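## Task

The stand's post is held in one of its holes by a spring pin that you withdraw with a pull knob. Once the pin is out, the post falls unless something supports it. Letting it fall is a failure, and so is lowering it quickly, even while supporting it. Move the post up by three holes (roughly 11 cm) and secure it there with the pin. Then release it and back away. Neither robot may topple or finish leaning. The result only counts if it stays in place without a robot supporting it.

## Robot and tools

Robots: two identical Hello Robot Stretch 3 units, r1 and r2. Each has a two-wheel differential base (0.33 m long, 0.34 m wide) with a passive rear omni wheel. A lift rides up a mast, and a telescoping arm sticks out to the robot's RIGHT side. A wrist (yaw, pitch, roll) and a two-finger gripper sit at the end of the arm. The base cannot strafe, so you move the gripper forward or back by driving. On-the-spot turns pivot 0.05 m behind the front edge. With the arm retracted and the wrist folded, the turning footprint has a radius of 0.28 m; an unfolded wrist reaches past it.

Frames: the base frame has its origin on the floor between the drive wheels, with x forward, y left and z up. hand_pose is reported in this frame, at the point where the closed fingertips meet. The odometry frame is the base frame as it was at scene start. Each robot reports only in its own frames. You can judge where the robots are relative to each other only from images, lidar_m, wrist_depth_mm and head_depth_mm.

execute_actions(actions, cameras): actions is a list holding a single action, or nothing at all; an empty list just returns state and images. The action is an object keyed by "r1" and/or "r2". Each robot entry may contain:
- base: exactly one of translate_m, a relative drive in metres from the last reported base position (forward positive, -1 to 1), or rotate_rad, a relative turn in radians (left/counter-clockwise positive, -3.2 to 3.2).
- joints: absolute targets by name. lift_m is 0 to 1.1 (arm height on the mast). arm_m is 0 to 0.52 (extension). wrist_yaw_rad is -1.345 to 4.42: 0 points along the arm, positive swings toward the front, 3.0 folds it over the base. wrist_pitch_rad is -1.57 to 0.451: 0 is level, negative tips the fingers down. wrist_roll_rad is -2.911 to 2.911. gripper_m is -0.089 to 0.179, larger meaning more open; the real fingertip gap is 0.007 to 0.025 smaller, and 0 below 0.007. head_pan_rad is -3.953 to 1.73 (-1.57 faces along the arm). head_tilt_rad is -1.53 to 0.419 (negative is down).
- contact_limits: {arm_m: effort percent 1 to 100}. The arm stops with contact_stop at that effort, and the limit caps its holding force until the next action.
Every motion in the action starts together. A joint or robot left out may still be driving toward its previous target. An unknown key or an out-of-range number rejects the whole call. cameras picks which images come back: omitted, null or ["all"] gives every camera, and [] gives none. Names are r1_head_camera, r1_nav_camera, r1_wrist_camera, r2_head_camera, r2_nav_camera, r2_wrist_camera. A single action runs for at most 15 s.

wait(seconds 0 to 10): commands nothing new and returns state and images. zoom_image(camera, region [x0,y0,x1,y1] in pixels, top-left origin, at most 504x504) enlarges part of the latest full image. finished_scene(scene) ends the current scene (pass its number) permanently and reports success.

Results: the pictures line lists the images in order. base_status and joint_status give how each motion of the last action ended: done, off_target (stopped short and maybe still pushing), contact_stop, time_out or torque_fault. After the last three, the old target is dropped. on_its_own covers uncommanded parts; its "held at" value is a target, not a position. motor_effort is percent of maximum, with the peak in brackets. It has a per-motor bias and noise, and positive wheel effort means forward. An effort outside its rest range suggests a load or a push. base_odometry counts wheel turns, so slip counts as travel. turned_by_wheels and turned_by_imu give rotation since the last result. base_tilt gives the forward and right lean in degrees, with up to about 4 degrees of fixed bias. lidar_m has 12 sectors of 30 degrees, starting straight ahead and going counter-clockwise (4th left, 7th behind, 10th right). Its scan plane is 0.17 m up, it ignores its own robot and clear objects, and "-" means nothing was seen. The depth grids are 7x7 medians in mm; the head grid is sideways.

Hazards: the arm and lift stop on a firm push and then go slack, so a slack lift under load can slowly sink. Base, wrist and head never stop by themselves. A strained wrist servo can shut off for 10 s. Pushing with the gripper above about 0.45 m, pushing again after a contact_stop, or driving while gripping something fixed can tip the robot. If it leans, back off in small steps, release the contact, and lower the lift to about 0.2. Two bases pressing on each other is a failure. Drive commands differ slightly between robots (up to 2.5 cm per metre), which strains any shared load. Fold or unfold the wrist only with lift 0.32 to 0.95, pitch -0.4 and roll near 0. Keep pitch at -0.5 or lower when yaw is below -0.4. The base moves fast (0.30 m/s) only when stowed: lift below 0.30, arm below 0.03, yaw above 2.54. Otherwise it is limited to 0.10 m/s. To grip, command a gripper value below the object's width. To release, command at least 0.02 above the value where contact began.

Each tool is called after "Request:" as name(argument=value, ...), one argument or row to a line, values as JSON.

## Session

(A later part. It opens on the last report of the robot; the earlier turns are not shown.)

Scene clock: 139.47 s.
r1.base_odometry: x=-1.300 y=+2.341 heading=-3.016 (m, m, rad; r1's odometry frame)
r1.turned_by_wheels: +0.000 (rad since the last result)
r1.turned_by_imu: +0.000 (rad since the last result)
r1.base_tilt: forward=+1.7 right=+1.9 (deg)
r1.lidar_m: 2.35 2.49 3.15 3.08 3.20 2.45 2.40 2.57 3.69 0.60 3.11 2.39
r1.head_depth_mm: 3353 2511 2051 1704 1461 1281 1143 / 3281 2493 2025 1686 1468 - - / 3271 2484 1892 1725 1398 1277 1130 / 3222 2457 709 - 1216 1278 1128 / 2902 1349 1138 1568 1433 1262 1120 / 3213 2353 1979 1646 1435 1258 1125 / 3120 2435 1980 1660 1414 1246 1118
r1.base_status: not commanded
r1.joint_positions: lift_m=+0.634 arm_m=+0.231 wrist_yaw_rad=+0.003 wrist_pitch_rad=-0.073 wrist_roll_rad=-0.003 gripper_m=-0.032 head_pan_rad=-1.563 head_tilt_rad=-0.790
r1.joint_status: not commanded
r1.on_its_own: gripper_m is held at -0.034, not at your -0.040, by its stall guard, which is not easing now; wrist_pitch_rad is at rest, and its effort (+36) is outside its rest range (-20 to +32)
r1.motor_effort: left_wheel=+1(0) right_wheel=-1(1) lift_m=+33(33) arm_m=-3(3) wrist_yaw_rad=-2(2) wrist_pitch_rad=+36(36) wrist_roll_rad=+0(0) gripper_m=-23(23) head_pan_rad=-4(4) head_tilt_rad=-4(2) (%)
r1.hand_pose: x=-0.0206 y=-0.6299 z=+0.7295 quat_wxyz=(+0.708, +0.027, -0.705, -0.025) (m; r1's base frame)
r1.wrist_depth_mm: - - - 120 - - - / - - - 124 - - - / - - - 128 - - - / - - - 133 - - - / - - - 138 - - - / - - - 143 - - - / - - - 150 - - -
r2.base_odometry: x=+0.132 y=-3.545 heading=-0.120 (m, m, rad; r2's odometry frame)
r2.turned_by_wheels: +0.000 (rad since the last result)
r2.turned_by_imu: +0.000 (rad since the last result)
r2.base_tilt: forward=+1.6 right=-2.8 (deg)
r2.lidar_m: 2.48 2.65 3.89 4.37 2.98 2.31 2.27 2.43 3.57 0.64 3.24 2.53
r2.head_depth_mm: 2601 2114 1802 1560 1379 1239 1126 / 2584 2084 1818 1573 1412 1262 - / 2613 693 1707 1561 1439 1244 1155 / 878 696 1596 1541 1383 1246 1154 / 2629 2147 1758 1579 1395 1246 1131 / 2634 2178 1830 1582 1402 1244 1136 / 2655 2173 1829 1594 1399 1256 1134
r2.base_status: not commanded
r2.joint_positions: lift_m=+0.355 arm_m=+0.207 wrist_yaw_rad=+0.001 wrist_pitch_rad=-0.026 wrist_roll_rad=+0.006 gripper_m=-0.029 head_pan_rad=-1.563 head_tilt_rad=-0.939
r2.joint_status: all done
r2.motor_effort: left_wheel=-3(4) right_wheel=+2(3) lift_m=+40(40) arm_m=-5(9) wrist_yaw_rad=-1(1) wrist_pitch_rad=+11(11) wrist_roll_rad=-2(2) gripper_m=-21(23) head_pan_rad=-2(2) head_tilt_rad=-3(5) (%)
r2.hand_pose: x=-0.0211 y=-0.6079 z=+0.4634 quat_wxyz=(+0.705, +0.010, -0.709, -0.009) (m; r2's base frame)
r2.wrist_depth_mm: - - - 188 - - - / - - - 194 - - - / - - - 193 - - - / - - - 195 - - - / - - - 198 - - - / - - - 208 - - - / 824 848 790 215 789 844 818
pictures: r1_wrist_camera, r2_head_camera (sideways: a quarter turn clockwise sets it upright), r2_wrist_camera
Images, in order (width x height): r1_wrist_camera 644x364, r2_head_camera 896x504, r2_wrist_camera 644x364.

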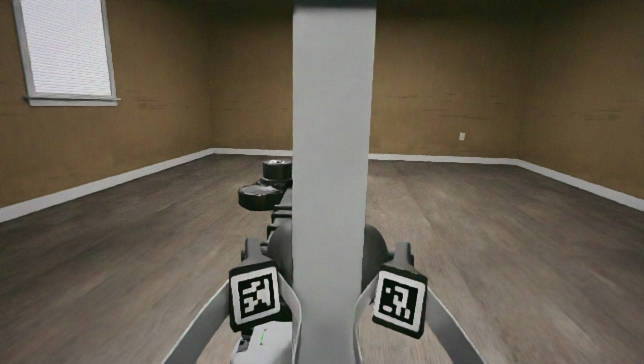

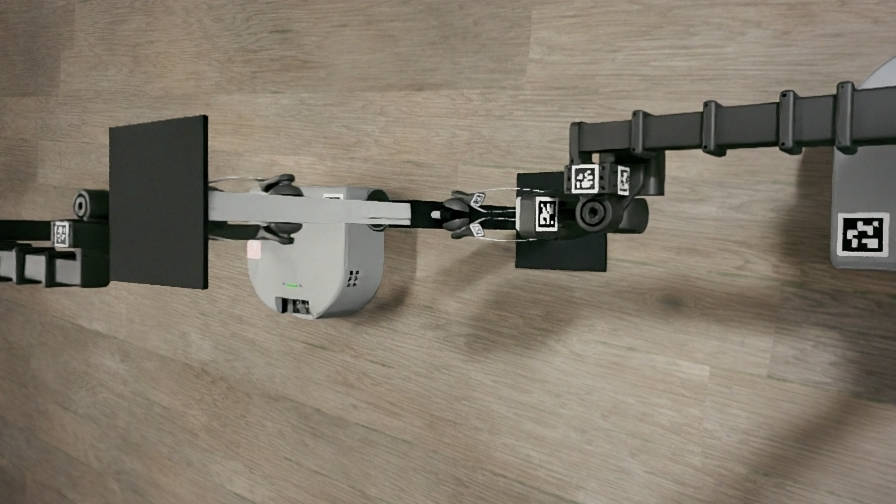

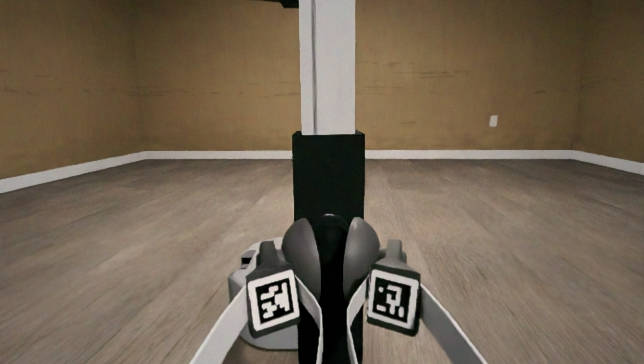

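Request:
execute_actions(
  actions=[
    {"r2":{"joints":{"gripper_m":0.043,"lift_m":0.36}}},
  ],
  cameras=[],
)

Request:
execute_actions(
  actions=[
    {"r2":{"joints":{"arm_m":0.236},"contact_limits":{"arm_m":12}}},
  ],
  cameras=["r2_head_camera","r2_wrist_camera"],
)

Request:
execute_actions(
  actions=[
    {"r2":{"joints":{"gripper_m":-0.045}}},
  ],
  cameras=["r2_head_camera","r2_wrist_camera"],
)

Request:
zoom_image(
  camera="r2_head_camera",
  region=[370,170,530,260],
)

Scene clock: 156.37 s.
r1.base_odometry: x=-1.300 y=+2.341 heading=-3.016 (m, m, rad; r1's odometry frame)
r1.turned_by_wheels: +0.000 (rad since the last result)
r1.turned_by_imu: +0.001 (rad since the last result)
r1.base_tilt: forward=+1.6 right=+1.9 (deg)
r1.lidar_m: 2.35 2.49 3.12 3.08 3.23 2.45 2.41 2.56 3.70 0.60 3.13 2.40
r1.head_depth_mm: 3339 2513 2046 1709 1482 1288 1140 / 3335 2506 2023 1706 1474 - - / 3285 2468 1907 1716 1391 1280 1128 / 3267 2440 712 - 1222 1268 1130 / 2939 1348 1136 1562 1441 1260 1130 / 3144 2373 1998 1654 1434 1261 1120 / 3131 2428 1934 1650 1432 1257 1123
r1.base_status: not commanded
r1.joint_positions: lift_m=+0.634 arm_m=+0.231 wrist_yaw_rad=+0.003 wrist_pitch_rad=-0.073 wrist_roll_rad=-0.003 gripper_m=-0.032 head_pan_rad=-1.563 head_tilt_rad=-0.790
r1.joint_status: not commanded
r1.on_its_own: gripper_m is held at -0.034, not at your -0.040, by its stall guard, which is not easing now; wrist_pitch_rad is at rest, and its effort (+36) is outside its rest range (-20 to +32)
r1.motor_effort: left_wheel=+0(1) right_wheel=-1(1) lift_m=+33(33) arm_m=-3(3) wrist_yaw_rad=-2(3) wrist_pitch_rad=+36(36) wrist_roll_rad=+0(0) gripper_m=-23(23) head_pan_rad=-4(4) head_tilt_rad=-3(4) (%)
r1.hand_pose: x=-0.0206 y=-0.6299 z=+0.7295 quat_wxyz=(+0.708, +0.027, -0.705, -0.025) (m; r1's base frame)
r1.wrist_depth_mm: - - - 120 - - - / - - - 124 - - - / - - - 128 - - - / - - - 133 - - - / - - - 137 - - - / - - - 143 - - - / - - - 150 - - -
r2.base_odometry: x=+0.132 y=-3.545 heading=-0.120 (m, m, rad; r2's odometry frame)
r2.turned_by_wheels: +0.000 (rad since the last result)
r2.turned_by_imu: +0.000 (rad since the last result)
r2.base_tilt: forward=+1.6 right=-2.9 (deg)
r2.lidar_m: 2.48 2.65 3.89 4.38 2.98 2.32 2.27 2.43 3.55 0.64 3.26 2.53
r2.head_depth_mm: 2567 2143 1803 1559 1383 1245 1123 / 2587 2084 1817 1579 1408 1258 - / 2626 694 1703 1548 1442 1242 1160 / 879 696 1594 1549 1384 1242 1156 / 2640 2148 1759 1584 1400 1257 1132 / 2620 2173 1825 1594 1397 1252 1132 / 2628 2170 1836 1593 1399 1253 1142
r2.base_status: not commanded
r2.joint_positions: lift_m=+0.359 arm_m=+0.207 wrist_yaw_rad=+0.001 wrist_pitch_rad=-0.026 wrist_roll_rad=+0.006 gripper_m=+0.043 head_pan_rad=-1.563 head_tilt_rad=-0.939
r2.joint_status: all done
r2.motor_effort: left_wheel=-3(3) right_wheel=+2(2) lift_m=+41(42) arm_m=-4(6) wrist_yaw_rad=-1(1) wrist_pitch_rad=+11(17) wrist_roll_rad=-2(2) gripper_m=+0(97) head_pan_rad=-2(2) head_tilt_rad=-3(4) (%)
r2.hand_pose: x=-0.0211 y=-0.6078 z=+0.4671 quat_wxyz=(+0.705, +0.010, -0.709, -0.009) (m; r2's base frame)
r2.wrist_depth_mm: - - - 187 - - - / - - - 194 - - - / - - - 197 - - - / - - - 195 - - - / - - - 199 - - - / - - - 209 - - - / 846 846 770 215 789 834 834
pictures: none
No camera images: the call's "cameras" was empty. Leave "cameras" out to get every camera's image.

Scene clock: 157.57 s.
r1.base_odometry: x=-1.300 y=+2.341 heading=-3.016 (m, m, rad; r1's odometry frame)
r1.turned_by_wheels: +0.000 (rad since the last result)
r1.turned_by_imu: +0.000 (rad since the last result)
r1.base_tilt: forward=+1.7 right=+1.9 (deg)
r1.lidar_m: 2.35 2.49 3.16 3.07 3.22 2.45 2.40 2.56 3.72 0.60 3.13 2.40
r1.head_depth_mm: 3366 2537 2019 1710 1467 1287 1145 / 3307 2489 2021 1695 1484 - - / 3275 2482 1910 1723 1378 1275 1132 / 3253 2451 711 - 1226 1266 1135 / 2932 1354 1095 1578 1433 1270 1128 / 3194 2368 1973 1640 1441 1259 1121 / 3168 2425 1975 1634 1428 1249 1116
r1.base_status: not commanded
r1.joint_positions: lift_m=+0.634 arm_m=+0.231 wrist_yaw_rad=+0.003 wrist_pitch_rad=-0.073 wrist_roll_rad=-0.003 gripper_m=-0.032 head_pan_rad=-1.563 head_tilt_rad=-0.790
r1.joint_status: not commanded
r1.on_its_own: gripper_m is held at -0.034, not at your -0.040, by its stall guard, which is not easing now; wrist_pitch_rad is at rest, and its effort (+36) is outside its rest range (-20 to +32)
r1.motor_effort: left_wheel=+1(0) right_wheel=-1(1) lift_m=+33(33) arm_m=-3(2) wrist_yaw_rad=-3(2) wrist_pitch_rad=+36(36) wrist_roll_rad=+0(0) gripper_m=-23(23) head_pan_rad=-4(3) head_tilt_rad=-3(4) (%)
r1.hand_pose: x=-0.0206 y=-0.6299 z=+0.7295 quat_wxyz=(+0.708, +0.027, -0.705, -0.025) (m; r1's base frame)
r1.wrist_depth_mm: - - - 120 - - - / - - - 123 - - - / - - - 128 - - - / - - - 132 - - - / - - - 138 - - - / - - - 143 - - - / - - - 149 - - -
r2.base_odometry: x=+0.132 y=-3.545 heading=-0.120 (m, m, rad; r2's odometry frame)
r2.turned_by_wheels: +0.000 (rad since the last result)
r2.turned_by_imu: +0.000 (rad since the last result)
r2.base_tilt: forward=+1.6 right=-2.8 (deg)
r2.lidar_m: 2.48 2.65 3.91 4.37 2.97 2.31 2.28 2.43 3.58 0.64 3.24 2.53
r2.head_depth_mm: 2608 2122 1811 1567 1381 1242 1125 / 2591 2080 1812 1567 1419 1257 - / 2615 693 1706 1543 - 1246 1158 / 876 696 1601 1552 1379 1245 1153 / 2621 2141 1749 1579 1405 1251 1130 / 2631 2141 1826 1591 1391 1256 1132 / 2670 2157 1836 1584 1399 1251 1137
r2.base_status: not commanded
r2.joint_positions: lift_m=+0.359 arm_m=+0.236 wrist_yaw_rad=+0.001 wrist_pitch_rad=-0.026 wrist_roll_rad=+0.006 gripper_m=+0.043 head_pan_rad=-1.563 head_tilt_rad=-0.939
r2.joint_status: all done
r2.motor_effort: left_wheel=-4(2) right_wheel=+2(2) lift_m=+40(40) arm_m=+4(4) wrist_yaw_rad=-2(1) wrist_pitch_rad=+11(11) wrist_roll_rad=-2(2) gripper_m=+0(0) head_pan_rad=-2(3) head_tilt_rad=-4(4) (%)
r2.contact_limits: arm_m 12 (drawing in: default 28, maximum 46; extending or still: default 39, maximum 63)
r2.hand_pose: x=-0.0211 y=-0.6362 z=+0.4672 quat_wxyz=(+0.705, +0.010, -0.709, -0.009) (m; r2's base frame)
r2.wrist_depth_mm: - - - 161 - - - / - - - 167 - - - / - - - 168 - - - / - - - 167 - - - / - - - 171 - - - / - - - 140 - - - / 857 845 767 184 784 826 824
pictures: r2_head_camera (sideways: a quarter turn clockwise sets it upright), r2_wrist_camera
Images, in order (width x height): r2_head_camera 896x504, r2_wrist_camera 644x364.

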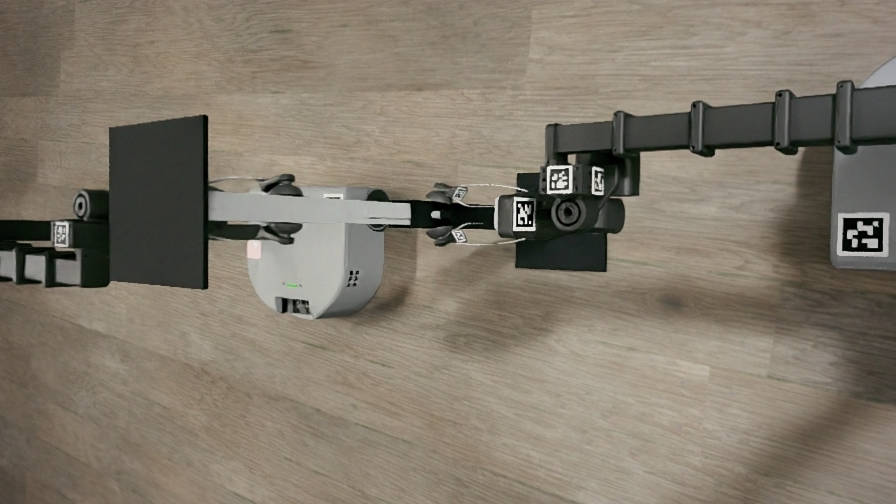

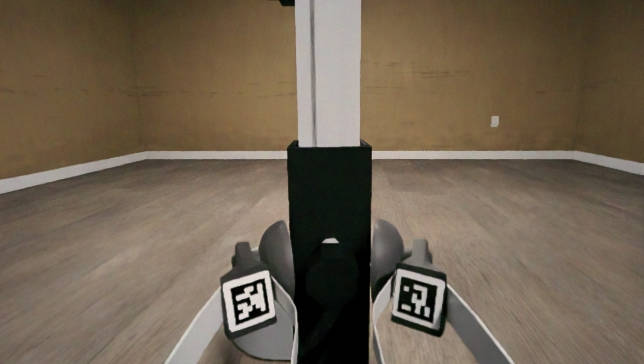

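Scene clock: 158.93 s.
r1.base_odometry: x=-1.300 y=+2.341 heading=-3.016 (m, m, rad; r1's odometry frame)
r1.turned_by_wheels: +0.000 (rad since the last result)
r1.turned_by_imu: +0.000 (rad since the last result)
r1.base_tilt: forward=+1.6 right=+1.9 (deg)
r1.lidar_m: 2.34 2.50 3.14 3.07 3.20 2.45 2.40 2.57 3.71 0.60 3.11 2.39
r1.head_depth_mm: 3352 2503 2017 1696 1464 1282 1146 / 3359 2507 2016 1694 1475 - - / 3303 2511 1895 1722 1393 1269 1136 / 3211 2480 709 - 1222 1263 1131 / 2915 1356 1100 1585 1448 1269 1123 / 3181 2334 1969 1650 1436 1258 1123 / 3143 2424 1985 1656 1423 1253 1121
r1.base_status: not commanded
r1.joint_positions: lift_m=+0.634 arm_m=+0.231 wrist_yaw_rad=+0.003 wrist_pitch_rad=-0.073 wrist_roll_rad=-0.003 gripper_m=-0.032 head_pan_rad=-1.563 head_tilt_rad=-0.790
r1.joint_status: not commanded
r1.on_its_own: gripper_m is held at -0.034, not at your -0.040, by its stall guard, which is not easing now; wrist_pitch_rad is at rest, and its effort (+36) is outside its rest range (-20 to +32)
r1.motor_effort: left_wheel=+1(0) right_wheel=-1(1) lift_m=+33(33) arm_m=-3(3) wrist_yaw_rad=-3(2) wrist_pitch_rad=+36(36) wrist_roll_rad=+0(0) gripper_m=-22(22) head_pan_rad=-4(3) head_tilt_rad=-3(4) (%)
r1.hand_pose: x=-0.0206 y=-0.6299 z=+0.7295 quat_wxyz=(+0.708, +0.027, -0.705, -0.025) (m; r1's base frame)
r1.wrist_depth_mm: - - - 119 - - - / - - - 123 - - - / - - - 128 - - - / - - - 133 - - - / - - - 138 - - - / - - - 143 - - - / - - - 150 - - -
r2.base_odometry: x=+0.132 y=-3.545 heading=-0.120 (m, m, rad; r2's odometry frame)
r2.turned_by_wheels: +0.000 (rad since the last result)
r2.turned_by_imu: +0.000 (rad since the last result)
r2.base_tilt: forward=+1.6 right=-2.9 (deg)
r2.lidar_m: 2.48 2.66 3.92 4.38 2.96 2.32 2.27 2.43 3.59 0.64 3.26 2.53
r2.head_depth_mm: 2611 2125 1802 1575 1386 1239 1131 / 2588 2075 1803 1581 1412 1260 - / 2609 694 1703 1538 - 1241 1156 / 880 695 1596 1561 1377 1251 1156 / 2630 2145 1756 1579 1391 1247 1136 / 2642 2183 1831 1590 1400 1251 1134 / 2653 2175 1852 1589 1406 1250 1140
r2.base_status: not commanded
r2.joint_positions: lift_m=+0.359 arm_m=+0.235 wrist_yaw_rad=+0.001 wrist_pitch_rad=-0.027 wrist_roll_rad=+0.006 gripper_m=-0.043 head_pan_rad=-1.563 head_tilt_rad=-0.939
r2.joint_status: all done
r2.motor_effort: left_wheel=-3(3) right_wheel=+2(2) lift_m=+39(40) arm_m=+10(10) wrist_yaw_rad=-1(1) wrist_pitch_rad=+11(12) wrist_roll_rad=-2(2) gripper_m=-32(100) head_pan_rad=-2(3) head_tilt_rad=-4(4) (%)
r2.hand_pose: x=-0.0211 y=-0.6358 z=+0.4671 quat_wxyz=(+0.705, +0.010, -0.709, -0.009) (m; r2's base frame)
r2.wrist_depth_mm: - - - 162 - - - / - - - 167 - - - / - - - 170 - - - / - - - 168 - - - / - - - 173 - - - / - - - 139 - - - / 833 853 791 184 803 837 807
pictures: r2_head_camera (sideways: a quarter turn clockwise sets it upright), r2_wrist_camera
Images, in order (width x height): r2_head_camera 896x504, r2_wrist_camera 644x364.

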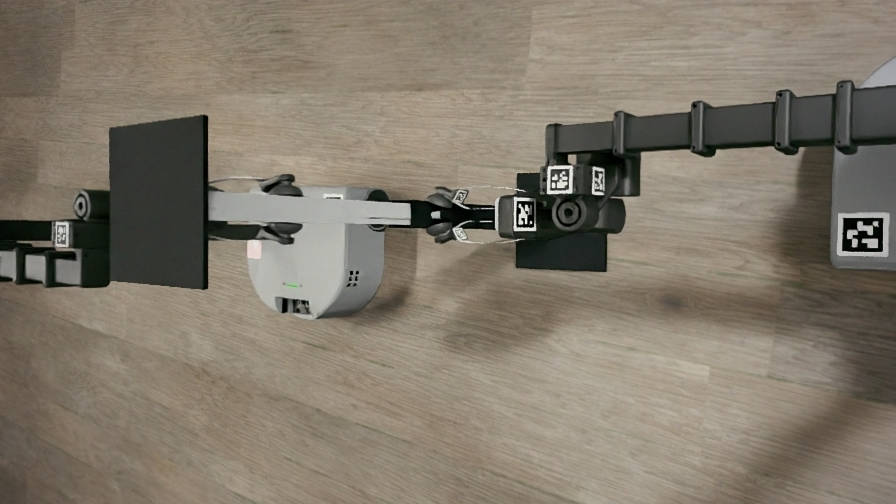

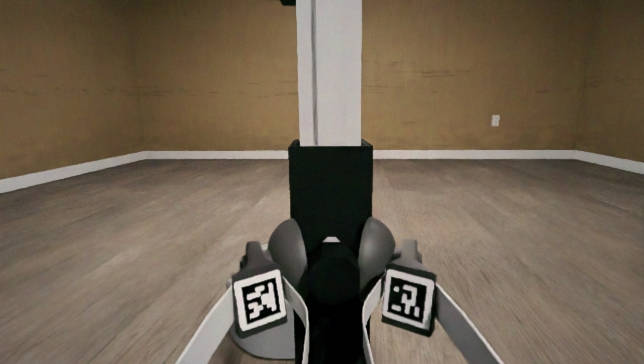

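Region (370, 170, 530, 260) of r2_head_camera's 896x504 image, scaled by 3.150, with more detail than that image has; it fills the top 284 rows of this view, and the rest is white.

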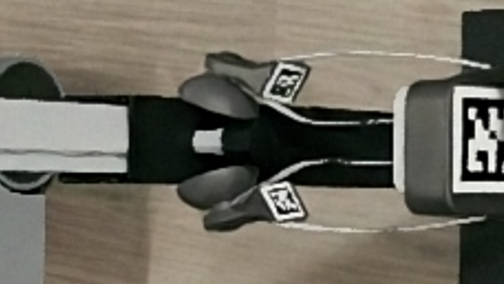

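The pad tips catch the sleeve's edges; backing off in small steps.

Request:
execute_actions(
  actions=[
    {"r2":{"joints":{"arm_m":0.229,"gripper_m":-0.05}}},
  ],
  cameras=["r2_head_camera"],
)

Request:
zoom_image(
  camera="r2_head_camera",
  region=[370,170,530,260],
)

Request:
execute_actions(
  actions=[
    {"r2":{"joints":{"arm_m":0.22,"gripper_m":-0.055}}},
  ],
  cameras=["r2_head_camera","r2_wrist_camera"],
)

Request:
zoom_image(
  camera="r2_head_camera",
  region=[370,170,530,260],
)

Scene clock: 166.67 s.
r1.base_odometry: x=-1.300 y=+2.341 heading=-3.016 (m, m, rad; r1's odometry frame)
r1.turned_by_wheels: +0.000 (rad since the last result)
r1.turned_by_imu: +0.001 (rad since the last result)
r1.base_tilt: forward=+1.6 right=+1.9 (deg)
r1.lidar_m: 2.35 2.49 3.15 3.08 3.21 2.45 2.41 2.56 3.70 0.60 3.12 2.39
r1.head_depth_mm: 3380 2540 2035 1709 1456 1276 1144 / 3290 2517 2008 1701 1473 - - / 3294 2531 1907 1728 1395 1265 1130 / 3235 2501 708 - 1224 1269 1125 / 2918 1349 1113 1574 1435 1267 1131 / 3203 2356 1957 1662 1431 1260 1113 / 3192 2425 1974 1648 1436 1247 1124
r1.base_status: not commanded
r1.joint_positions: lift_m=+0.634 arm_m=+0.231 wrist_yaw_rad=+0.003 wrist_pitch_rad=-0.073 wrist_roll_rad=-0.003 gripper_m=-0.032 head_pan_rad=-1.563 head_tilt_rad=-0.790
r1.joint_status: not commanded
r1.on_its_own: gripper_m is held at -0.034, not at your -0.040, by its stall guard, which is not easing now; wrist_pitch_rad is at rest, and its effort (+36) is outside its rest range (-20 to +32)
r1.motor_effort: left_wheel=+2(1) right_wheel=-2(1) lift_m=+33(33) arm_m=-2(3) wrist_yaw_rad=-2(2) wrist_pitch_rad=+36(36) wrist_roll_rad=+0(0) gripper_m=-23(23) head_pan_rad=-4(3) head_tilt_rad=-3(3) (%)
r1.hand_pose: x=-0.0206 y=-0.6299 z=+0.7295 quat_wxyz=(+0.708, +0.027, -0.705, -0.025) (m; r1's base frame)
r1.wrist_depth_mm: - - - 120 - - - / - - - 123 - - - / - - - 128 - - - / - - - 133 - - - / - - - 137 - - - / - - - 143 - - - / - - - 150 - - -
r2.base_odometry: x=+0.132 y=-3.545 heading=-0.120 (m, m, rad; r2's odometry frame)
r2.turned_by_wheels: +0.000 (rad since the last result)
r2.turned_by_imu: -0.001 (rad since the last result)
r2.base_tilt: forward=+1.6 right=-2.9 (deg)
r2.lidar_m: 2.48 2.65 3.92 4.36 2.96 2.31 2.28 2.43 3.57 0.64 3.25 2.52
r2.head_depth_mm: 2591 2108 1811 1571 1385 1241 1129 / 2610 2079 1811 1568 1408 1259 - / 2616 692 1699 1547 - 1246 1157 / 876 695 1591 1564 1385 1248 1154 / 2603 2153 1746 1576 1397 1249 1128 / 2652 2157 1822 1583 1394 1256 1136 / 2633 2175 1847 1592 1401 1253 1140
r2.base_status: not commanded
r2.joint_positions: lift_m=+0.359 arm_m=+0.230 wrist_yaw_rad=+0.001 wrist_pitch_rad=-0.025 wrist_roll_rad=+0.006 gripper_m=-0.048 head_pan_rad=-1.563 head_tilt_rad=-0.939
r2.joint_status: all done
r2.motor_effort: left_wheel=-2(4) right_wheel=+1(3) lift_m=+39(39) arm_m=-14(11) wrist_yaw_rad=-1(1) wrist_pitch_rad=+11(12) wrist_roll_rad=-2(2) gripper_m=-34(100) head_pan_rad=-3(3) head_tilt_rad=-4(4) (%)
r2.hand_pose: x=-0.0211 y=-0.6305 z=+0.4674 quat_wxyz=(+0.705, +0.010, -0.709, -0.009) (m; r2's base frame)
r2.wrist_depth_mm: - - - 165 - - - / - - - 171 - - - / - - - 174 - - - / - - - 173 - - - / - - - 175 - - - / - - - 141 - - - / 866 860 779 191 804 850 826
pictures: r2_head_camera (sideways: a quarter turn clockwise sets it upright)
Images, in order (width x height): r2_head_camera 896x504.

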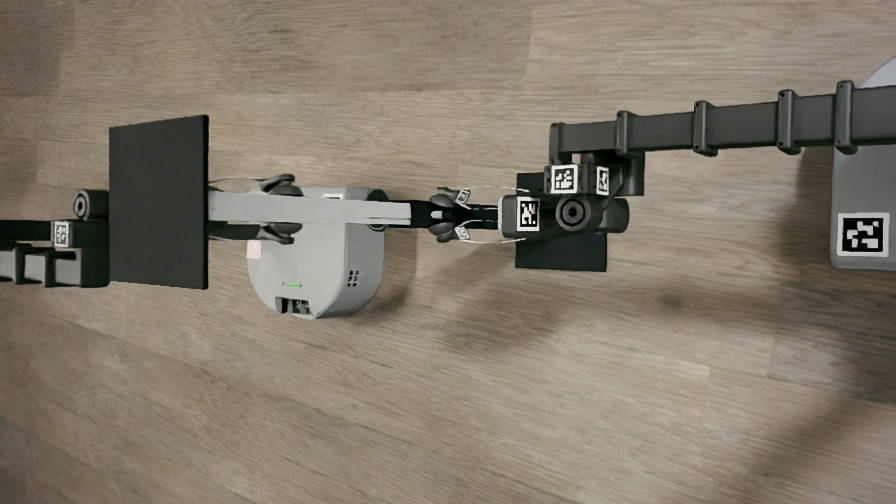

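Region (370, 170, 530, 260) of r2_head_camera's 896x504 image, scaled by 3.150, with more detail than that image has; it fills the top 284 rows of this view, and the rest is white.

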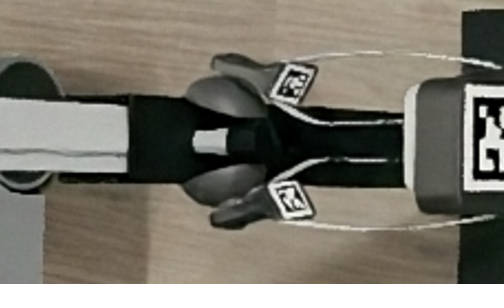

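Scene clock: 167.47 s.
r1.base_odometry: x=-1.300 y=+2.341 heading=-3.016 (m, m, rad; r1's odometry frame)
r1.turned_by_wheels: +0.000 (rad since the last result)
r1.turned_by_imu: +0.000 (rad since the last result)
r1.base_tilt: forward=+1.6 right=+1.9 (deg)
r1.lidar_m: 2.35 2.49 3.13 3.09 3.23 2.45 2.40 2.56 3.72 0.60 3.13 2.40
r1.head_depth_mm: 3310 2547 2032 1703 1470 1287 1140 / 3341 2487 2002 1691 1471 - - / 3285 2479 1913 1712 1398 1274 1126 / 3266 2471 665 - 1222 1278 1127 / 2937 1345 1086 1578 1430 1262 1124 / 3190 2360 1978 1645 1424 1259 1126 / 3153 2407 1956 1646 1429 1256 1123
r1.base_status: not commanded
r1.joint_positions: lift_m=+0.634 arm_m=+0.231 wrist_yaw_rad=+0.003 wrist_pitch_rad=-0.076 wrist_roll_rad=-0.003 gripper_m=-0.032 head_pan_rad=-1.563 head_tilt_rad=-0.790
r1.joint_status: not commanded
r1.on_its_own: gripper_m is held at -0.034, not at your -0.040, by its stall guard, which is not easing now; wrist_pitch_rad is at rest, and its effort (+37) is outside its rest range (-20 to +32)
r1.motor_effort: left_wheel=+1(1) right_wheel=-2(1) lift_m=+33(33) arm_m=-3(3) wrist_yaw_rad=-2(2) wrist_pitch_rad=+37(38) wrist_roll_rad=+0(0) gripper_m=-23(23) head_pan_rad=-4(3) head_tilt_rad=-3(3) (%)
r1.hand_pose: x=-0.0206 y=-0.6298 z=+0.7288 quat_wxyz=(+0.708, +0.028, -0.705, -0.026) (m; r1's base frame)
r1.wrist_depth_mm: - - - 119 - - - / - - - 124 - - - / - - - 128 - - - / - - - 133 - - - / - - - 138 - - - / - - - 143 - - - / - - - 150 - - -
r2.base_odometry: x=+0.132 y=-3.545 heading=-0.120 (m, m, rad; r2's odometry frame)
r2.turned_by_wheels: +0.000 (rad since the last result)
r2.turned_by_imu: +0.000 (rad since the last result)
r2.base_tilt: forward=+1.6 right=-2.8 (deg)
r2.lidar_m: 2.48 2.66 3.89 4.36 2.97 2.31 2.27 2.43 3.57 0.64 3.26 2.52
r2.head_depth_mm: 2578 2129 1803 1570 1376 1243 1128 / 2595 2070 1803 1572 1407 1263 - / 2580 692 1703 1552 - 1237 1157 / 880 695 1597 1549 1388 1250 1154 / 2639 2162 1750 1587 1394 1252 1133 / 2615 2151 1831 1589 1396 1252 1135 / 2635 2172 1840 1588 1402 1252 1141
r2.base_status: not commanded
r2.joint_positions: lift_m=+0.359 arm_m=+0.221 wrist_yaw_rad=+0.002 wrist_pitch_rad=-0.022 wrist_roll_rad=+0.006 gripper_m=-0.053 head_pan_rad=-1.563 head_tilt_rad=-0.939
r2.joint_status: all done
r2.on_its_own: arm_m is at rest, and its effort (-15) is outside its rest range (-14 to +14)
r2.motor_effort: left_wheel=-1(2) right_wheel=+0(1) lift_m=+40(40) arm_m=-15(18) wrist_yaw_rad=-3(2) wrist_pitch_rad=+10(11) wrist_roll_rad=-2(2) gripper_m=-33(71) head_pan_rad=-2(2) head_tilt_rad=-4(4) (%)
r2.hand_pose: x=-0.0209 y=-0.6218 z=+0.4683 quat_wxyz=(+0.705, +0.009, -0.709, -0.007) (m; r2's base frame)
r2.wrist_depth_mm: - - - 175 - - - / - - - 181 - - - / - - - 182 - - - / - - - 182 - - - / - - - 184 - - - / - - - 148 - - - / 843 858 785 199 789 834 836
pictures: r2_head_camera (sideways: a quarter turn clockwise sets it upright), r2_wrist_camera
Images, in order (width x height): r2_head_camera 896x504, r2_wrist_camera 644x364.

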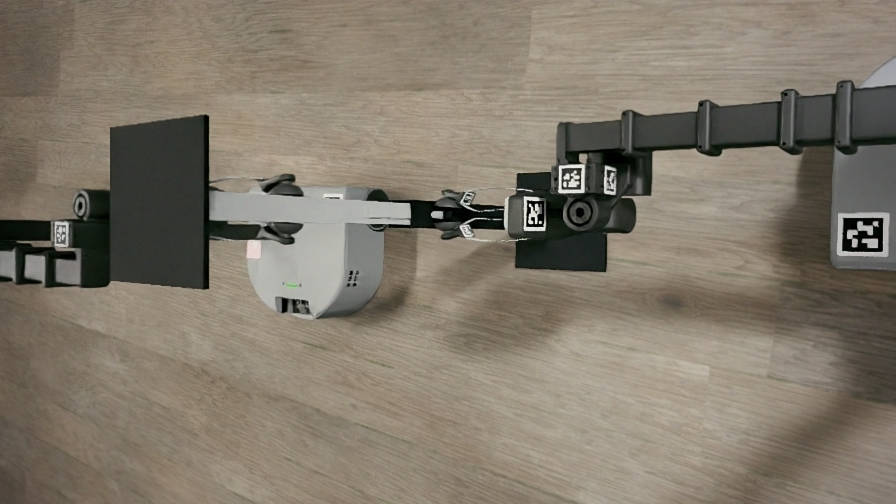

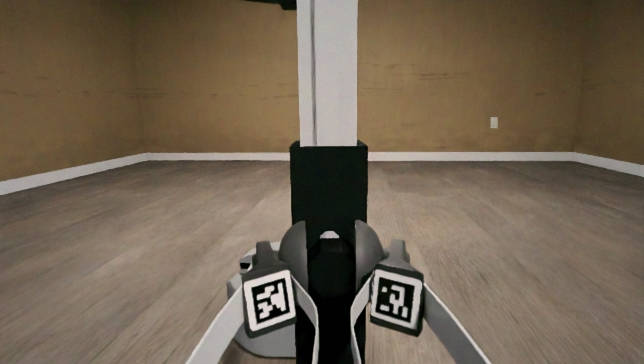

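Region (370, 170, 530, 260) of r2_head_camera's 896x504 image, scaled by 3.150, with more detail than that image has; it fills the top 284 rows of this view, and the rest is white.

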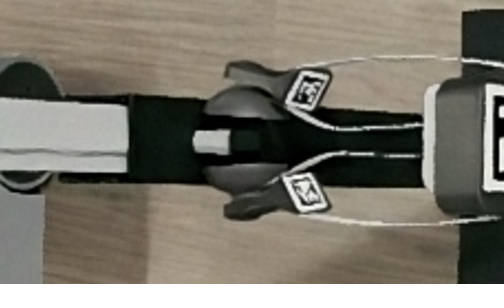

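Request:
execute_actions(
  actions=[
    {"r1":{"joints":{"lift_m":0.645}},"r2":{"joints":{"gripper_m":-0.06}}},
  ],
  cameras=["r2_head_camera"],
)

Request:
zoom_image(
  camera="r2_head_camera",
  region=[370,170,530,260],
)

Scene clock: 173.73 s.
r1.base_odometry: x=-1.300 y=+2.341 heading=-3.016 (m, m, rad; r1's odometry frame)
r1.turned_by_wheels: +0.000 (rad since the last result)
r1.turned_by_imu: +0.001 (rad since the last result)
r1.base_tilt: forward=+1.6 right=+1.9 (deg)
r1.lidar_m: 2.35 2.49 3.14 3.08 3.23 2.45 2.40 2.56 3.71 0.61 3.13 2.40
r1.head_depth_mm: 3288 2519 2029 1700 1465 1287 1160 / 3237 2489 2006 1693 1469 - - / 3281 2485 1903 1750 - 1272 1139 / 3275 2467 703 - 1221 1272 1125 / 2914 1349 1110 1572 1431 1266 1124 / 3096 2344 1981 1648 1438 1257 1125 / 3166 2437 1958 1664 1429 1252 1120
r1.base_status: not commanded
r1.joint_positions: lift_m=+0.644 arm_m=+0.231 wrist_yaw_rad=+0.003 wrist_pitch_rad=-0.096 wrist_roll_rad=-0.003 gripper_m=-0.032 head_pan_rad=-1.563 head_tilt_rad=-0.790
r1.joint_status: all done
r1.on_its_own: gripper_m is held at -0.034, not at your -0.040, by its stall guard, which is not easing now; wrist_pitch_rad is at rest, and its effort (+47) is outside its rest range (-20 to +32)
r1.motor_effort: left_wheel=-1(1) right_wheel=-1(1) lift_m=+34(36) arm_m=-4(4) wrist_yaw_rad=-2(1) wrist_pitch_rad=+47(50) wrist_roll_rad=+0(0) gripper_m=-22(22) head_pan_rad=-3(3) head_tilt_rad=-4(3) (%)
r1.hand_pose: x=-0.0206 y=-0.6289 z=+0.7347 quat_wxyz=(+0.708, +0.035, -0.705, -0.033) (m; r1's base frame)
r1.wrist_depth_mm: - - - 119 - - - / - - - 122 - - - / - - - 127 - - - / - - - 132 - - - / - - - 138 - - - / - - - 144 - - - / - - 921 152 - - -
r2.base_odometry: x=+0.132 y=-3.545 heading=-0.120 (m, m, rad; r2's odometry frame)
r2.turned_by_wheels: +0.000 (rad since the last result)
r2.turned_by_imu: -0.001 (rad since the last result)
r2.base_tilt: forward=+1.6 right=-2.8 (deg)
r2.lidar_m: 2.48 2.65 3.89 4.38 2.97 2.31 2.28 2.43 3.57 0.64 3.23 2.52
r2.head_depth_mm: 2558 2134 1804 1563 1384 1244 1125 / 2595 2029 1816 1569 1413 1264 - / 2633 683 1702 1546 - 1234 1156 / 865 687 1592 1551 1386 1239 1152 / 2613 2172 1749 1582 1395 1251 1131 / 2650 2165 1833 1595 1394 1251 1136 / 2648 2175 1829 1589 1401 1254 1133
r2.base_status: not commanded
r2.joint_positions: lift_m=+0.359 arm_m=+0.221 wrist_yaw_rad=+0.002 wrist_pitch_rad=-0.022 wrist_roll_rad=+0.006 gripper_m=-0.058 head_pan_rad=-1.563 head_tilt_rad=-0.939
r2.joint_status: all done
r2.motor_effort: left_wheel=-2(1) right_wheel=+0(0) lift_m=+40(39) arm_m=-11(12) wrist_yaw_rad=-2(2) wrist_pitch_rad=+10(9) wrist_roll_rad=-2(2) gripper_m=-35(100) head_pan_rad=-2(2) head_tilt_rad=-4(4) (%)
r2.hand_pose: x=-0.0209 y=-0.6215 z=+0.4683 quat_wxyz=(+0.705, +0.009, -0.709, -0.007) (m; r2's base frame)
r2.wrist_depth_mm: - - - 175 - - - / - - - 180 - - - / - - - 184 - - - / - - - 181 - - - / - - - 186 - - - / - - - 148 - - - / 852 847 765 200 796 842 813
pictures: r2_head_camera (sideways: a quarter turn clockwise sets it upright)
Images, in order (width x height): r2_head_camera 896x504.

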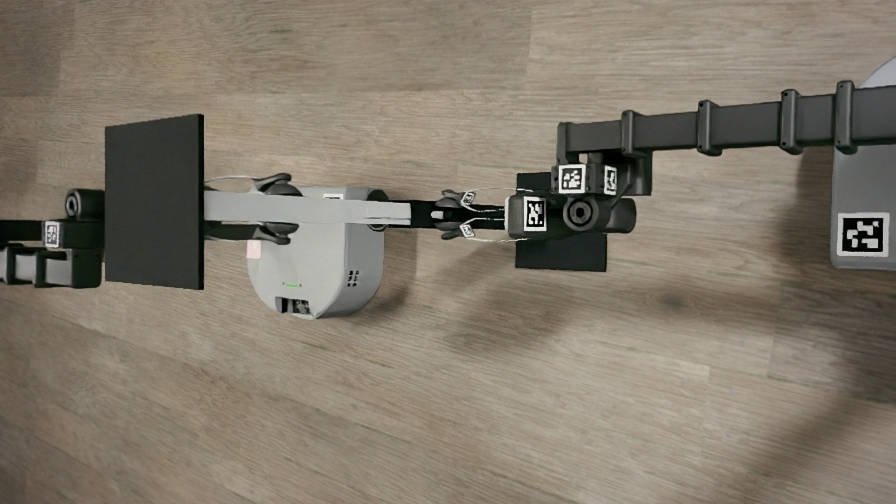

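Region (370, 170, 530, 260) of r2_head_camera's 896x504 image, scaled by 3.150, with more detail than that image has; it fills the top 284 rows of this view, and the rest is white.

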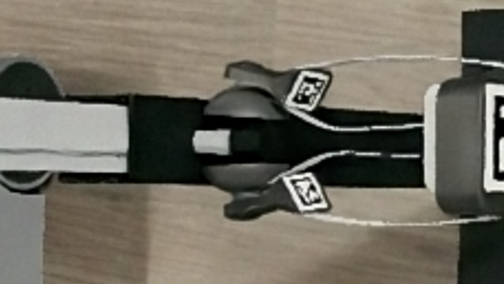

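The post is rising.

Request:
execute_actions(
  actions=[
    {"r1":{"joints":{"lift_m":0.74}},"r2":{"joints":{"gripper_m":-0.062}}},
  ],
  cameras=["r2_wrist_camera"],
)

Request:
execute_actions(
  actions=[
    {"r2":{"joints":{"gripper_m":0.06}}},
  ],
  cameras=[],
)

Request:
execute_actions(
  actions=[
    {"r1":{"joints":{"lift_m":0.752}}},
  ],
  cameras=["r2_head_camera","r2_wrist_camera"],
)

Request:
zoom_image(
  camera="r2_head_camera",
  region=[370,170,530,260],
)

Scene clock: 184.13 s.
r1.base_odometry: x=-1.300 y=+2.341 heading=-3.016 (m, m, rad; r1's odometry frame)
r1.turned_by_wheels: +0.000 (rad since the last result)
r1.turned_by_imu: +0.002 (rad since the last result)
r1.base_tilt: forward=+1.6 right=+1.9 (deg)
r1.lidar_m: 2.35 2.49 3.16 3.08 3.22 2.45 2.40 2.57 3.72 0.60 3.14 2.40
r1.head_depth_mm: 3373 2520 2026 1702 1491 - - / 3331 2528 2021 - - 1291 1136 / 3333 635 2045 - 1420 1274 1135 / 3256 608 705 - 1362 1268 1127 / 2945 625 1621 1560 1439 1252 1132 / 3151 2339 1959 1635 1431 1272 1126 / 3163 2420 1960 1665 1422 1252 1124
r1.base_status: not commanded
r1.joint_positions: lift_m=+0.739 arm_m=+0.231 wrist_yaw_rad=+0.003 wrist_pitch_rad=-0.101 wrist_roll_rad=-0.003 gripper_m=-0.032 head_pan_rad=-1.563 head_tilt_rad=-0.790
r1.joint_status: all done
r1.on_its_own: gripper_m is held at -0.034, not at your -0.040, by its stall guard, which is not easing now; wrist_pitch_rad is at rest, and its effort (+50) is outside its rest range (-20 to +32)
r1.motor_effort: left_wheel=+1(0) right_wheel=-1(1) lift_m=+34(37) arm_m=-4(4) wrist_yaw_rad=-2(2) wrist_pitch_rad=+50(51) wrist_roll_rad=+0(0) gripper_m=-23(23) head_pan_rad=-3(3) head_tilt_rad=-3(3) (%)
r1.hand_pose: x=-0.0206 y=-0.6287 z=+0.8283 quat_wxyz=(+0.707, +0.037, -0.705, -0.035) (m; r1's base frame)
r1.wrist_depth_mm: - - - 118 - - - / - - - 122 - - - / - - - 127 - - - / - - - 132 - - - / - - - 138 - - - / - - - 144 - - - / - - - 152 - - -
r2.base_odometry: x=+0.132 y=-3.545 heading=-0.120 (m, m, rad; r2's odometry frame)
r2.turned_by_wheels: +0.000 (rad since the last result)
r2.turned_by_imu: -0.001 (rad since the last result)
r2.base_tilt: forward=+1.6 right=-2.8 (deg)
r2.lidar_m: 2.48 2.66 3.89 4.37 2.96 2.31 2.28 2.43 3.57 0.64 3.22 2.52
r2.head_depth_mm: 2599 2126 1803 1566 1392 1243 1125 / 2373 2139 1812 1575 1405 1260 - / 596 1988 1739 1547 - 1238 1156 / 599 2049 1633 1546 1383 1249 1156 / 2615 2134 1755 1572 1397 1245 1133 / 2638 2143 1828 1575 1398 1252 1138 / 2652 2171 1826 1588 1407 1255 1135
r2.base_status: not commanded
r2.joint_positions: lift_m=+0.359 arm_m=+0.221 wrist_yaw_rad=+0.002 wrist_pitch_rad=-0.022 wrist_roll_rad=+0.006 gripper_m=-0.057 head_pan_rad=-1.563 head_tilt_rad=-0.939
r2.joint_status: gripper_m off_target (ended at -0.057, target -0.062)
r2.motor_effort: left_wheel=-1(1) right_wheel=+1(0) lift_m=+39(40) arm_m=-11(12) wrist_yaw_rad=-2(1) wrist_pitch_rad=+10(9) wrist_roll_rad=-2(2) gripper_m=-33(100) head_pan_rad=-2(3) head_tilt_rad=-4(4) (%)
r2.hand_pose: x=-0.0209 y=-0.6215 z=+0.4683 quat_wxyz=(+0.705, +0.009, -0.709, -0.007) (m; r2's base frame)
r2.wrist_depth_mm: - - - 176 - - - / - - - 181 - - - / - - - 185 - - - / - - - 182 - - - / - - - 186 - - - / - - - 148 - - - / 848 844 806 200 795 842 841
pictures: r2_wrist_camera
Images, in order (width x height): r2_wrist_camera 644x364.

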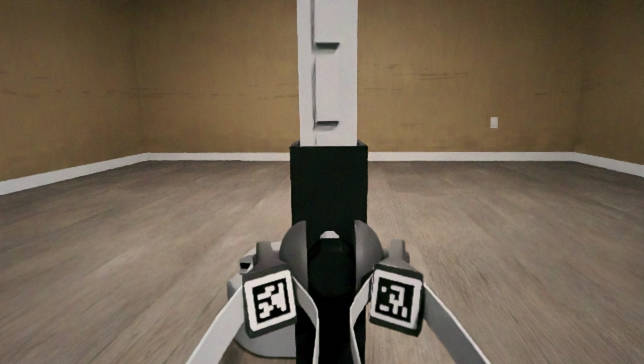

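Scene clock: 185.80 s.
r1.base_odometry: x=-1.300 y=+2.341 heading=-3.016 (m, m, rad; r1's odometry frame)
r1.turned_by_wheels: +0.000 (rad since the last result)
r1.turned_by_imu: +0.000 (rad since the last result)
r1.base_tilt: forward=+1.6 right=+1.9 (deg)
r1.lidar_m: 2.35 2.49 3.13 3.09 3.24 2.45 2.40 2.56 3.71 0.60 3.14 2.40
r1.head_depth_mm: 3343 2540 2021 1707 1472 - - / 3336 2499 2031 - - 1298 1134 / 3327 637 2041 - 1424 1273 1138 / 3189 608 701 - 1359 1269 1134 / 2916 625 1610 1573 1426 1261 1132 / 3175 2352 1979 1652 1431 1259 1121 / 3140 2424 1953 1655 1434 1260 1126
r1.base_status: not commanded
r1.joint_positions: lift_m=+0.739 arm_m=+0.231 wrist_yaw_rad=+0.003 wrist_pitch_rad=-0.101 wrist_roll_rad=-0.003 gripper_m=-0.032 head_pan_rad=-1.563 head_tilt_rad=-0.790
r1.joint_status: not commanded
r1.on_its_own: gripper_m is held at -0.034, not at your -0.040, by its stall guard, which is not easing now; wrist_pitch_rad is at rest, and its effort (+50) is outside its rest range (-20 to +32)
r1.motor_effort: left_wheel=+0(1) right_wheel=-2(1) lift_m=+34(34) arm_m=-4(4) wrist_yaw_rad=-3(2) wrist_pitch_rad=+50(50) wrist_roll_rad=+0(0) gripper_m=-24(23) head_pan_rad=-4(4) head_tilt_rad=-3(4) (%)
r1.hand_pose: x=-0.0206 y=-0.6287 z=+0.8283 quat_wxyz=(+0.707, +0.037, -0.705, -0.035) (m; r1's base frame)
r1.wrist_depth_mm: - - - 118 - - - / - - - 123 - - - / - - - 127 - - - / - - - 133 - - - / - - - 138 - - - / - - - 144 - - - / - - - 152 - - -
r2.base_odometry: x=+0.132 y=-3.545 heading=-0.120 (m, m, rad; r2's odometry frame)
r2.turned_by_wheels: +0.000 (rad since the last result)
r2.turned_by_imu: +0.000 (rad since the last result)
r2.base_tilt: forward=+1.6 right=-2.8 (deg)
r2.lidar_m: 2.48 2.66 3.88 4.37 2.97 2.31 2.28 2.44 3.55 0.64 3.24 2.52
r2.head_depth_mm: 2577 2126 1799 1571 1384 1242 1125 / 2392 2149 1817 1574 1412 1262 - / 598 1990 1740 1544 - 1243 1159 / 599 2044 1633 1562 1383 1250 1159 / 2617 2166 1748 1577 1387 1247 1132 / 2660 2158 1828 1581 1397 1251 1137 / 2642 2169 1841 1586 1399 1253 1135
r2.base_status: not commanded
r2.joint_positions: lift_m=+0.359 arm_m=+0.220 wrist_yaw_rad=+0.002 wrist_pitch_rad=-0.022 wrist_roll_rad=+0.006 gripper_m=+0.060 head_pan_rad=-1.563 head_tilt_rad=-0.939
r2.joint_status: all done
r2.motor_effort: left_wheel=-2(2) right_wheel=+1(1) lift_m=+40(40) arm_m=-2(12) wrist_yaw_rad=-2(1) wrist_pitch_rad=+10(9) wrist_roll_rad=-2(2) gripper_m=+0(97) head_pan_rad=-3(3) head_tilt_rad=-4(4) (%)
r2.hand_pose: x=-0.0209 y=-0.6208 z=+0.4683 quat_wxyz=(+0.705, +0.009, -0.709, -0.007) (m; r2's base frame)
r2.wrist_depth_mm: - - - 178 - - - / - - - 181 - - - / - - - 186 - - - / - - - 183 - - - / - - - 187 - - - / - - - 194 - - - / 854 873 794 201 844 823 862
pictures: none
No camera images: the call's "cameras" was empty. Leave "cameras" out to get every camera's image.

Scene clock: 186.57 s.
r1.base_odometry: x=-1.300 y=+2.341 heading=-3.016 (m, m, rad; r1's odometry frame)
r1.turned_by_wheels: +0.000 (rad since the last result)
r1.turned_by_imu: +0.000 (rad since the last result)
r1.base_tilt: forward=+1.6 right=+2.0 (deg)
r1.lidar_m: 2.35 2.50 3.15 3.08 3.21 2.46 2.40 2.58 3.70 0.60 3.12 2.40
r1.head_depth_mm: 3332 2509 2025 1700 1483 - - / 3369 2482 2016 - - 1278 1136 / 3278 637 2069 - 1436 1282 1126 / 3244 608 699 - 1354 1264 1125 / 2942 626 1619 1581 1428 1264 1130 / 3211 2366 1954 1655 1439 1256 1126 / 3182 2424 1963 1639 1422 1264 1115
r1.base_status: not commanded
r1.joint_positions: lift_m=+0.751 arm_m=+0.231 wrist_yaw_rad=+0.003 wrist_pitch_rad=-0.138 wrist_roll_rad=-0.003 gripper_m=-0.032 head_pan_rad=-1.563 head_tilt_rad=-0.790
r1.joint_status: all done
r1.on_its_own: gripper_m is held at -0.034, not at your -0.040, by its stall guard, which is not easing now; wrist_pitch_rad is at rest, and its effort (+68) is outside its rest range (-20 to +32)
r1.motor_effort: left_wheel=+0(0) right_wheel=-1(2) lift_m=+37(36) arm_m=-5(4) wrist_yaw_rad=-2(3) wrist_pitch_rad=+68(69) wrist_roll_rad=+0(0) gripper_m=-22(23) head_pan_rad=-4(4) head_tilt_rad=-3(4) (%)
r1.hand_pose: x=-0.0206 y=-0.6267 z=+0.8311 quat_wxyz=(+0.707, +0.050, -0.704, -0.048) (m; r1's base frame)
r1.wrist_depth_mm: - - - 116 - - - / - - - 121 - - - / - - - 127 - - - / - - - 133 - - - / - - - 139 - - - / - - - 147 - - - / - - - 157 - - -
r2.base_odometry: x=+0.132 y=-3.545 heading=-0.120 (m, m, rad; r2's odometry frame)
r2.turned_by_wheels: +0.000 (rad since the last result)
r2.turned_by_imu: +0.000 (rad since the last result)
r2.base_tilt: forward=+1.6 right=-2.9 (deg)
r2.lidar_m: 2.48 2.65 3.90 4.38 2.97 2.31 2.27 2.43 3.57 0.64 3.23 2.53
r2.head_depth_mm: 2590 2124 1812 1564 1386 1247 1121 / 2377 2132 1815 1565 1411 1265 - / 596 1986 1735 1550 - 1247 1161 / 598 2049 1627 1553 1378 1251 1153 / 2618 2165 1743 1583 1395 1250 1134 / 2629 2156 1836 1590 1391 1252 1136 / 2658 2170 1831 1584 1400 1252 1139
r2.base_status: not commanded
r2.joint_positions: lift_m=+0.359 arm_m=+0.220 wrist_yaw_rad=+0.002 wrist_pitch_rad=-0.022 wrist_roll_rad=+0.006 gripper_m=+0.060 head_pan_rad=-1.563 head_tilt_rad=-0.939
r2.joint_status: not commanded
r2.motor_effort: left_wheel=-1(1) right_wheel=+1(1) lift_m=+39(40) arm_m=-2(2) wrist_yaw_rad=-2(2) wrist_pitch_rad=+10(10) wrist_roll_rad=-2(2) gripper_m=+0(0) head_pan_rad=-3(2) head_tilt_rad=-3(5) (%)
r2.hand_pose: x=-0.0209 y=-0.6208 z=+0.4683 quat_wxyz=(+0.705, +0.009, -0.709, -0.007) (m; r2's base frame)
r2.wrist_depth_mm: - - - 177 - - - / - - - 181 - - - / - - - 186 - - - / - - - 183 - - - / - - - 186 - - - / - - - 194 - - - / 883 866 788 203 860 835 839
pictures: r2_head_camera (sideways: a quarter turn clockwise sets it upright), r2_wrist_camera
Images, in order (width x height): r2_head_camera 896x504, r2_wrist_camera 644x364.

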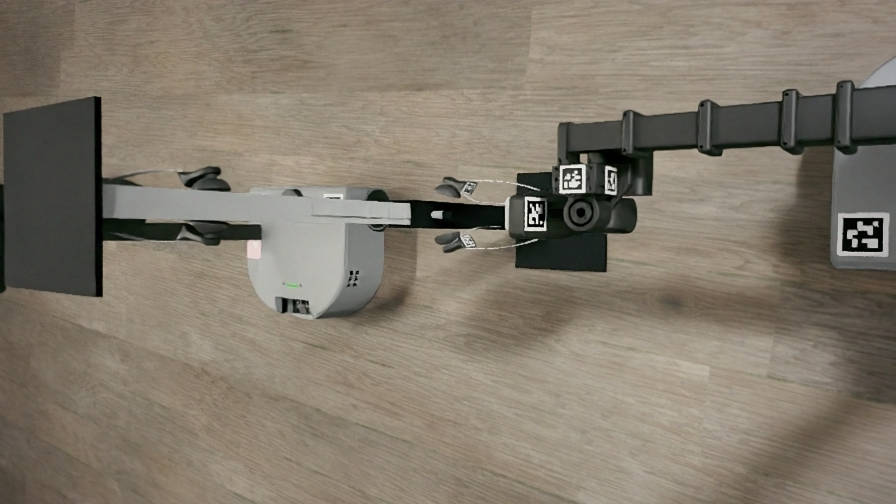

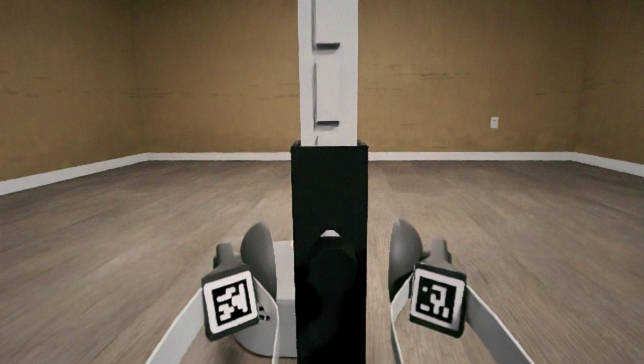

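Region (370, 170, 530, 260) of r2_head_camera's 896x504 image, scaled by 3.150, with more detail than that image has; it fills the top 284 rows of this view, and the rest is white.

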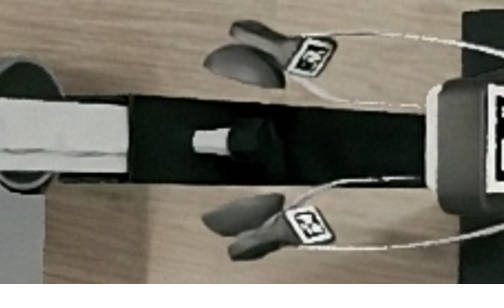

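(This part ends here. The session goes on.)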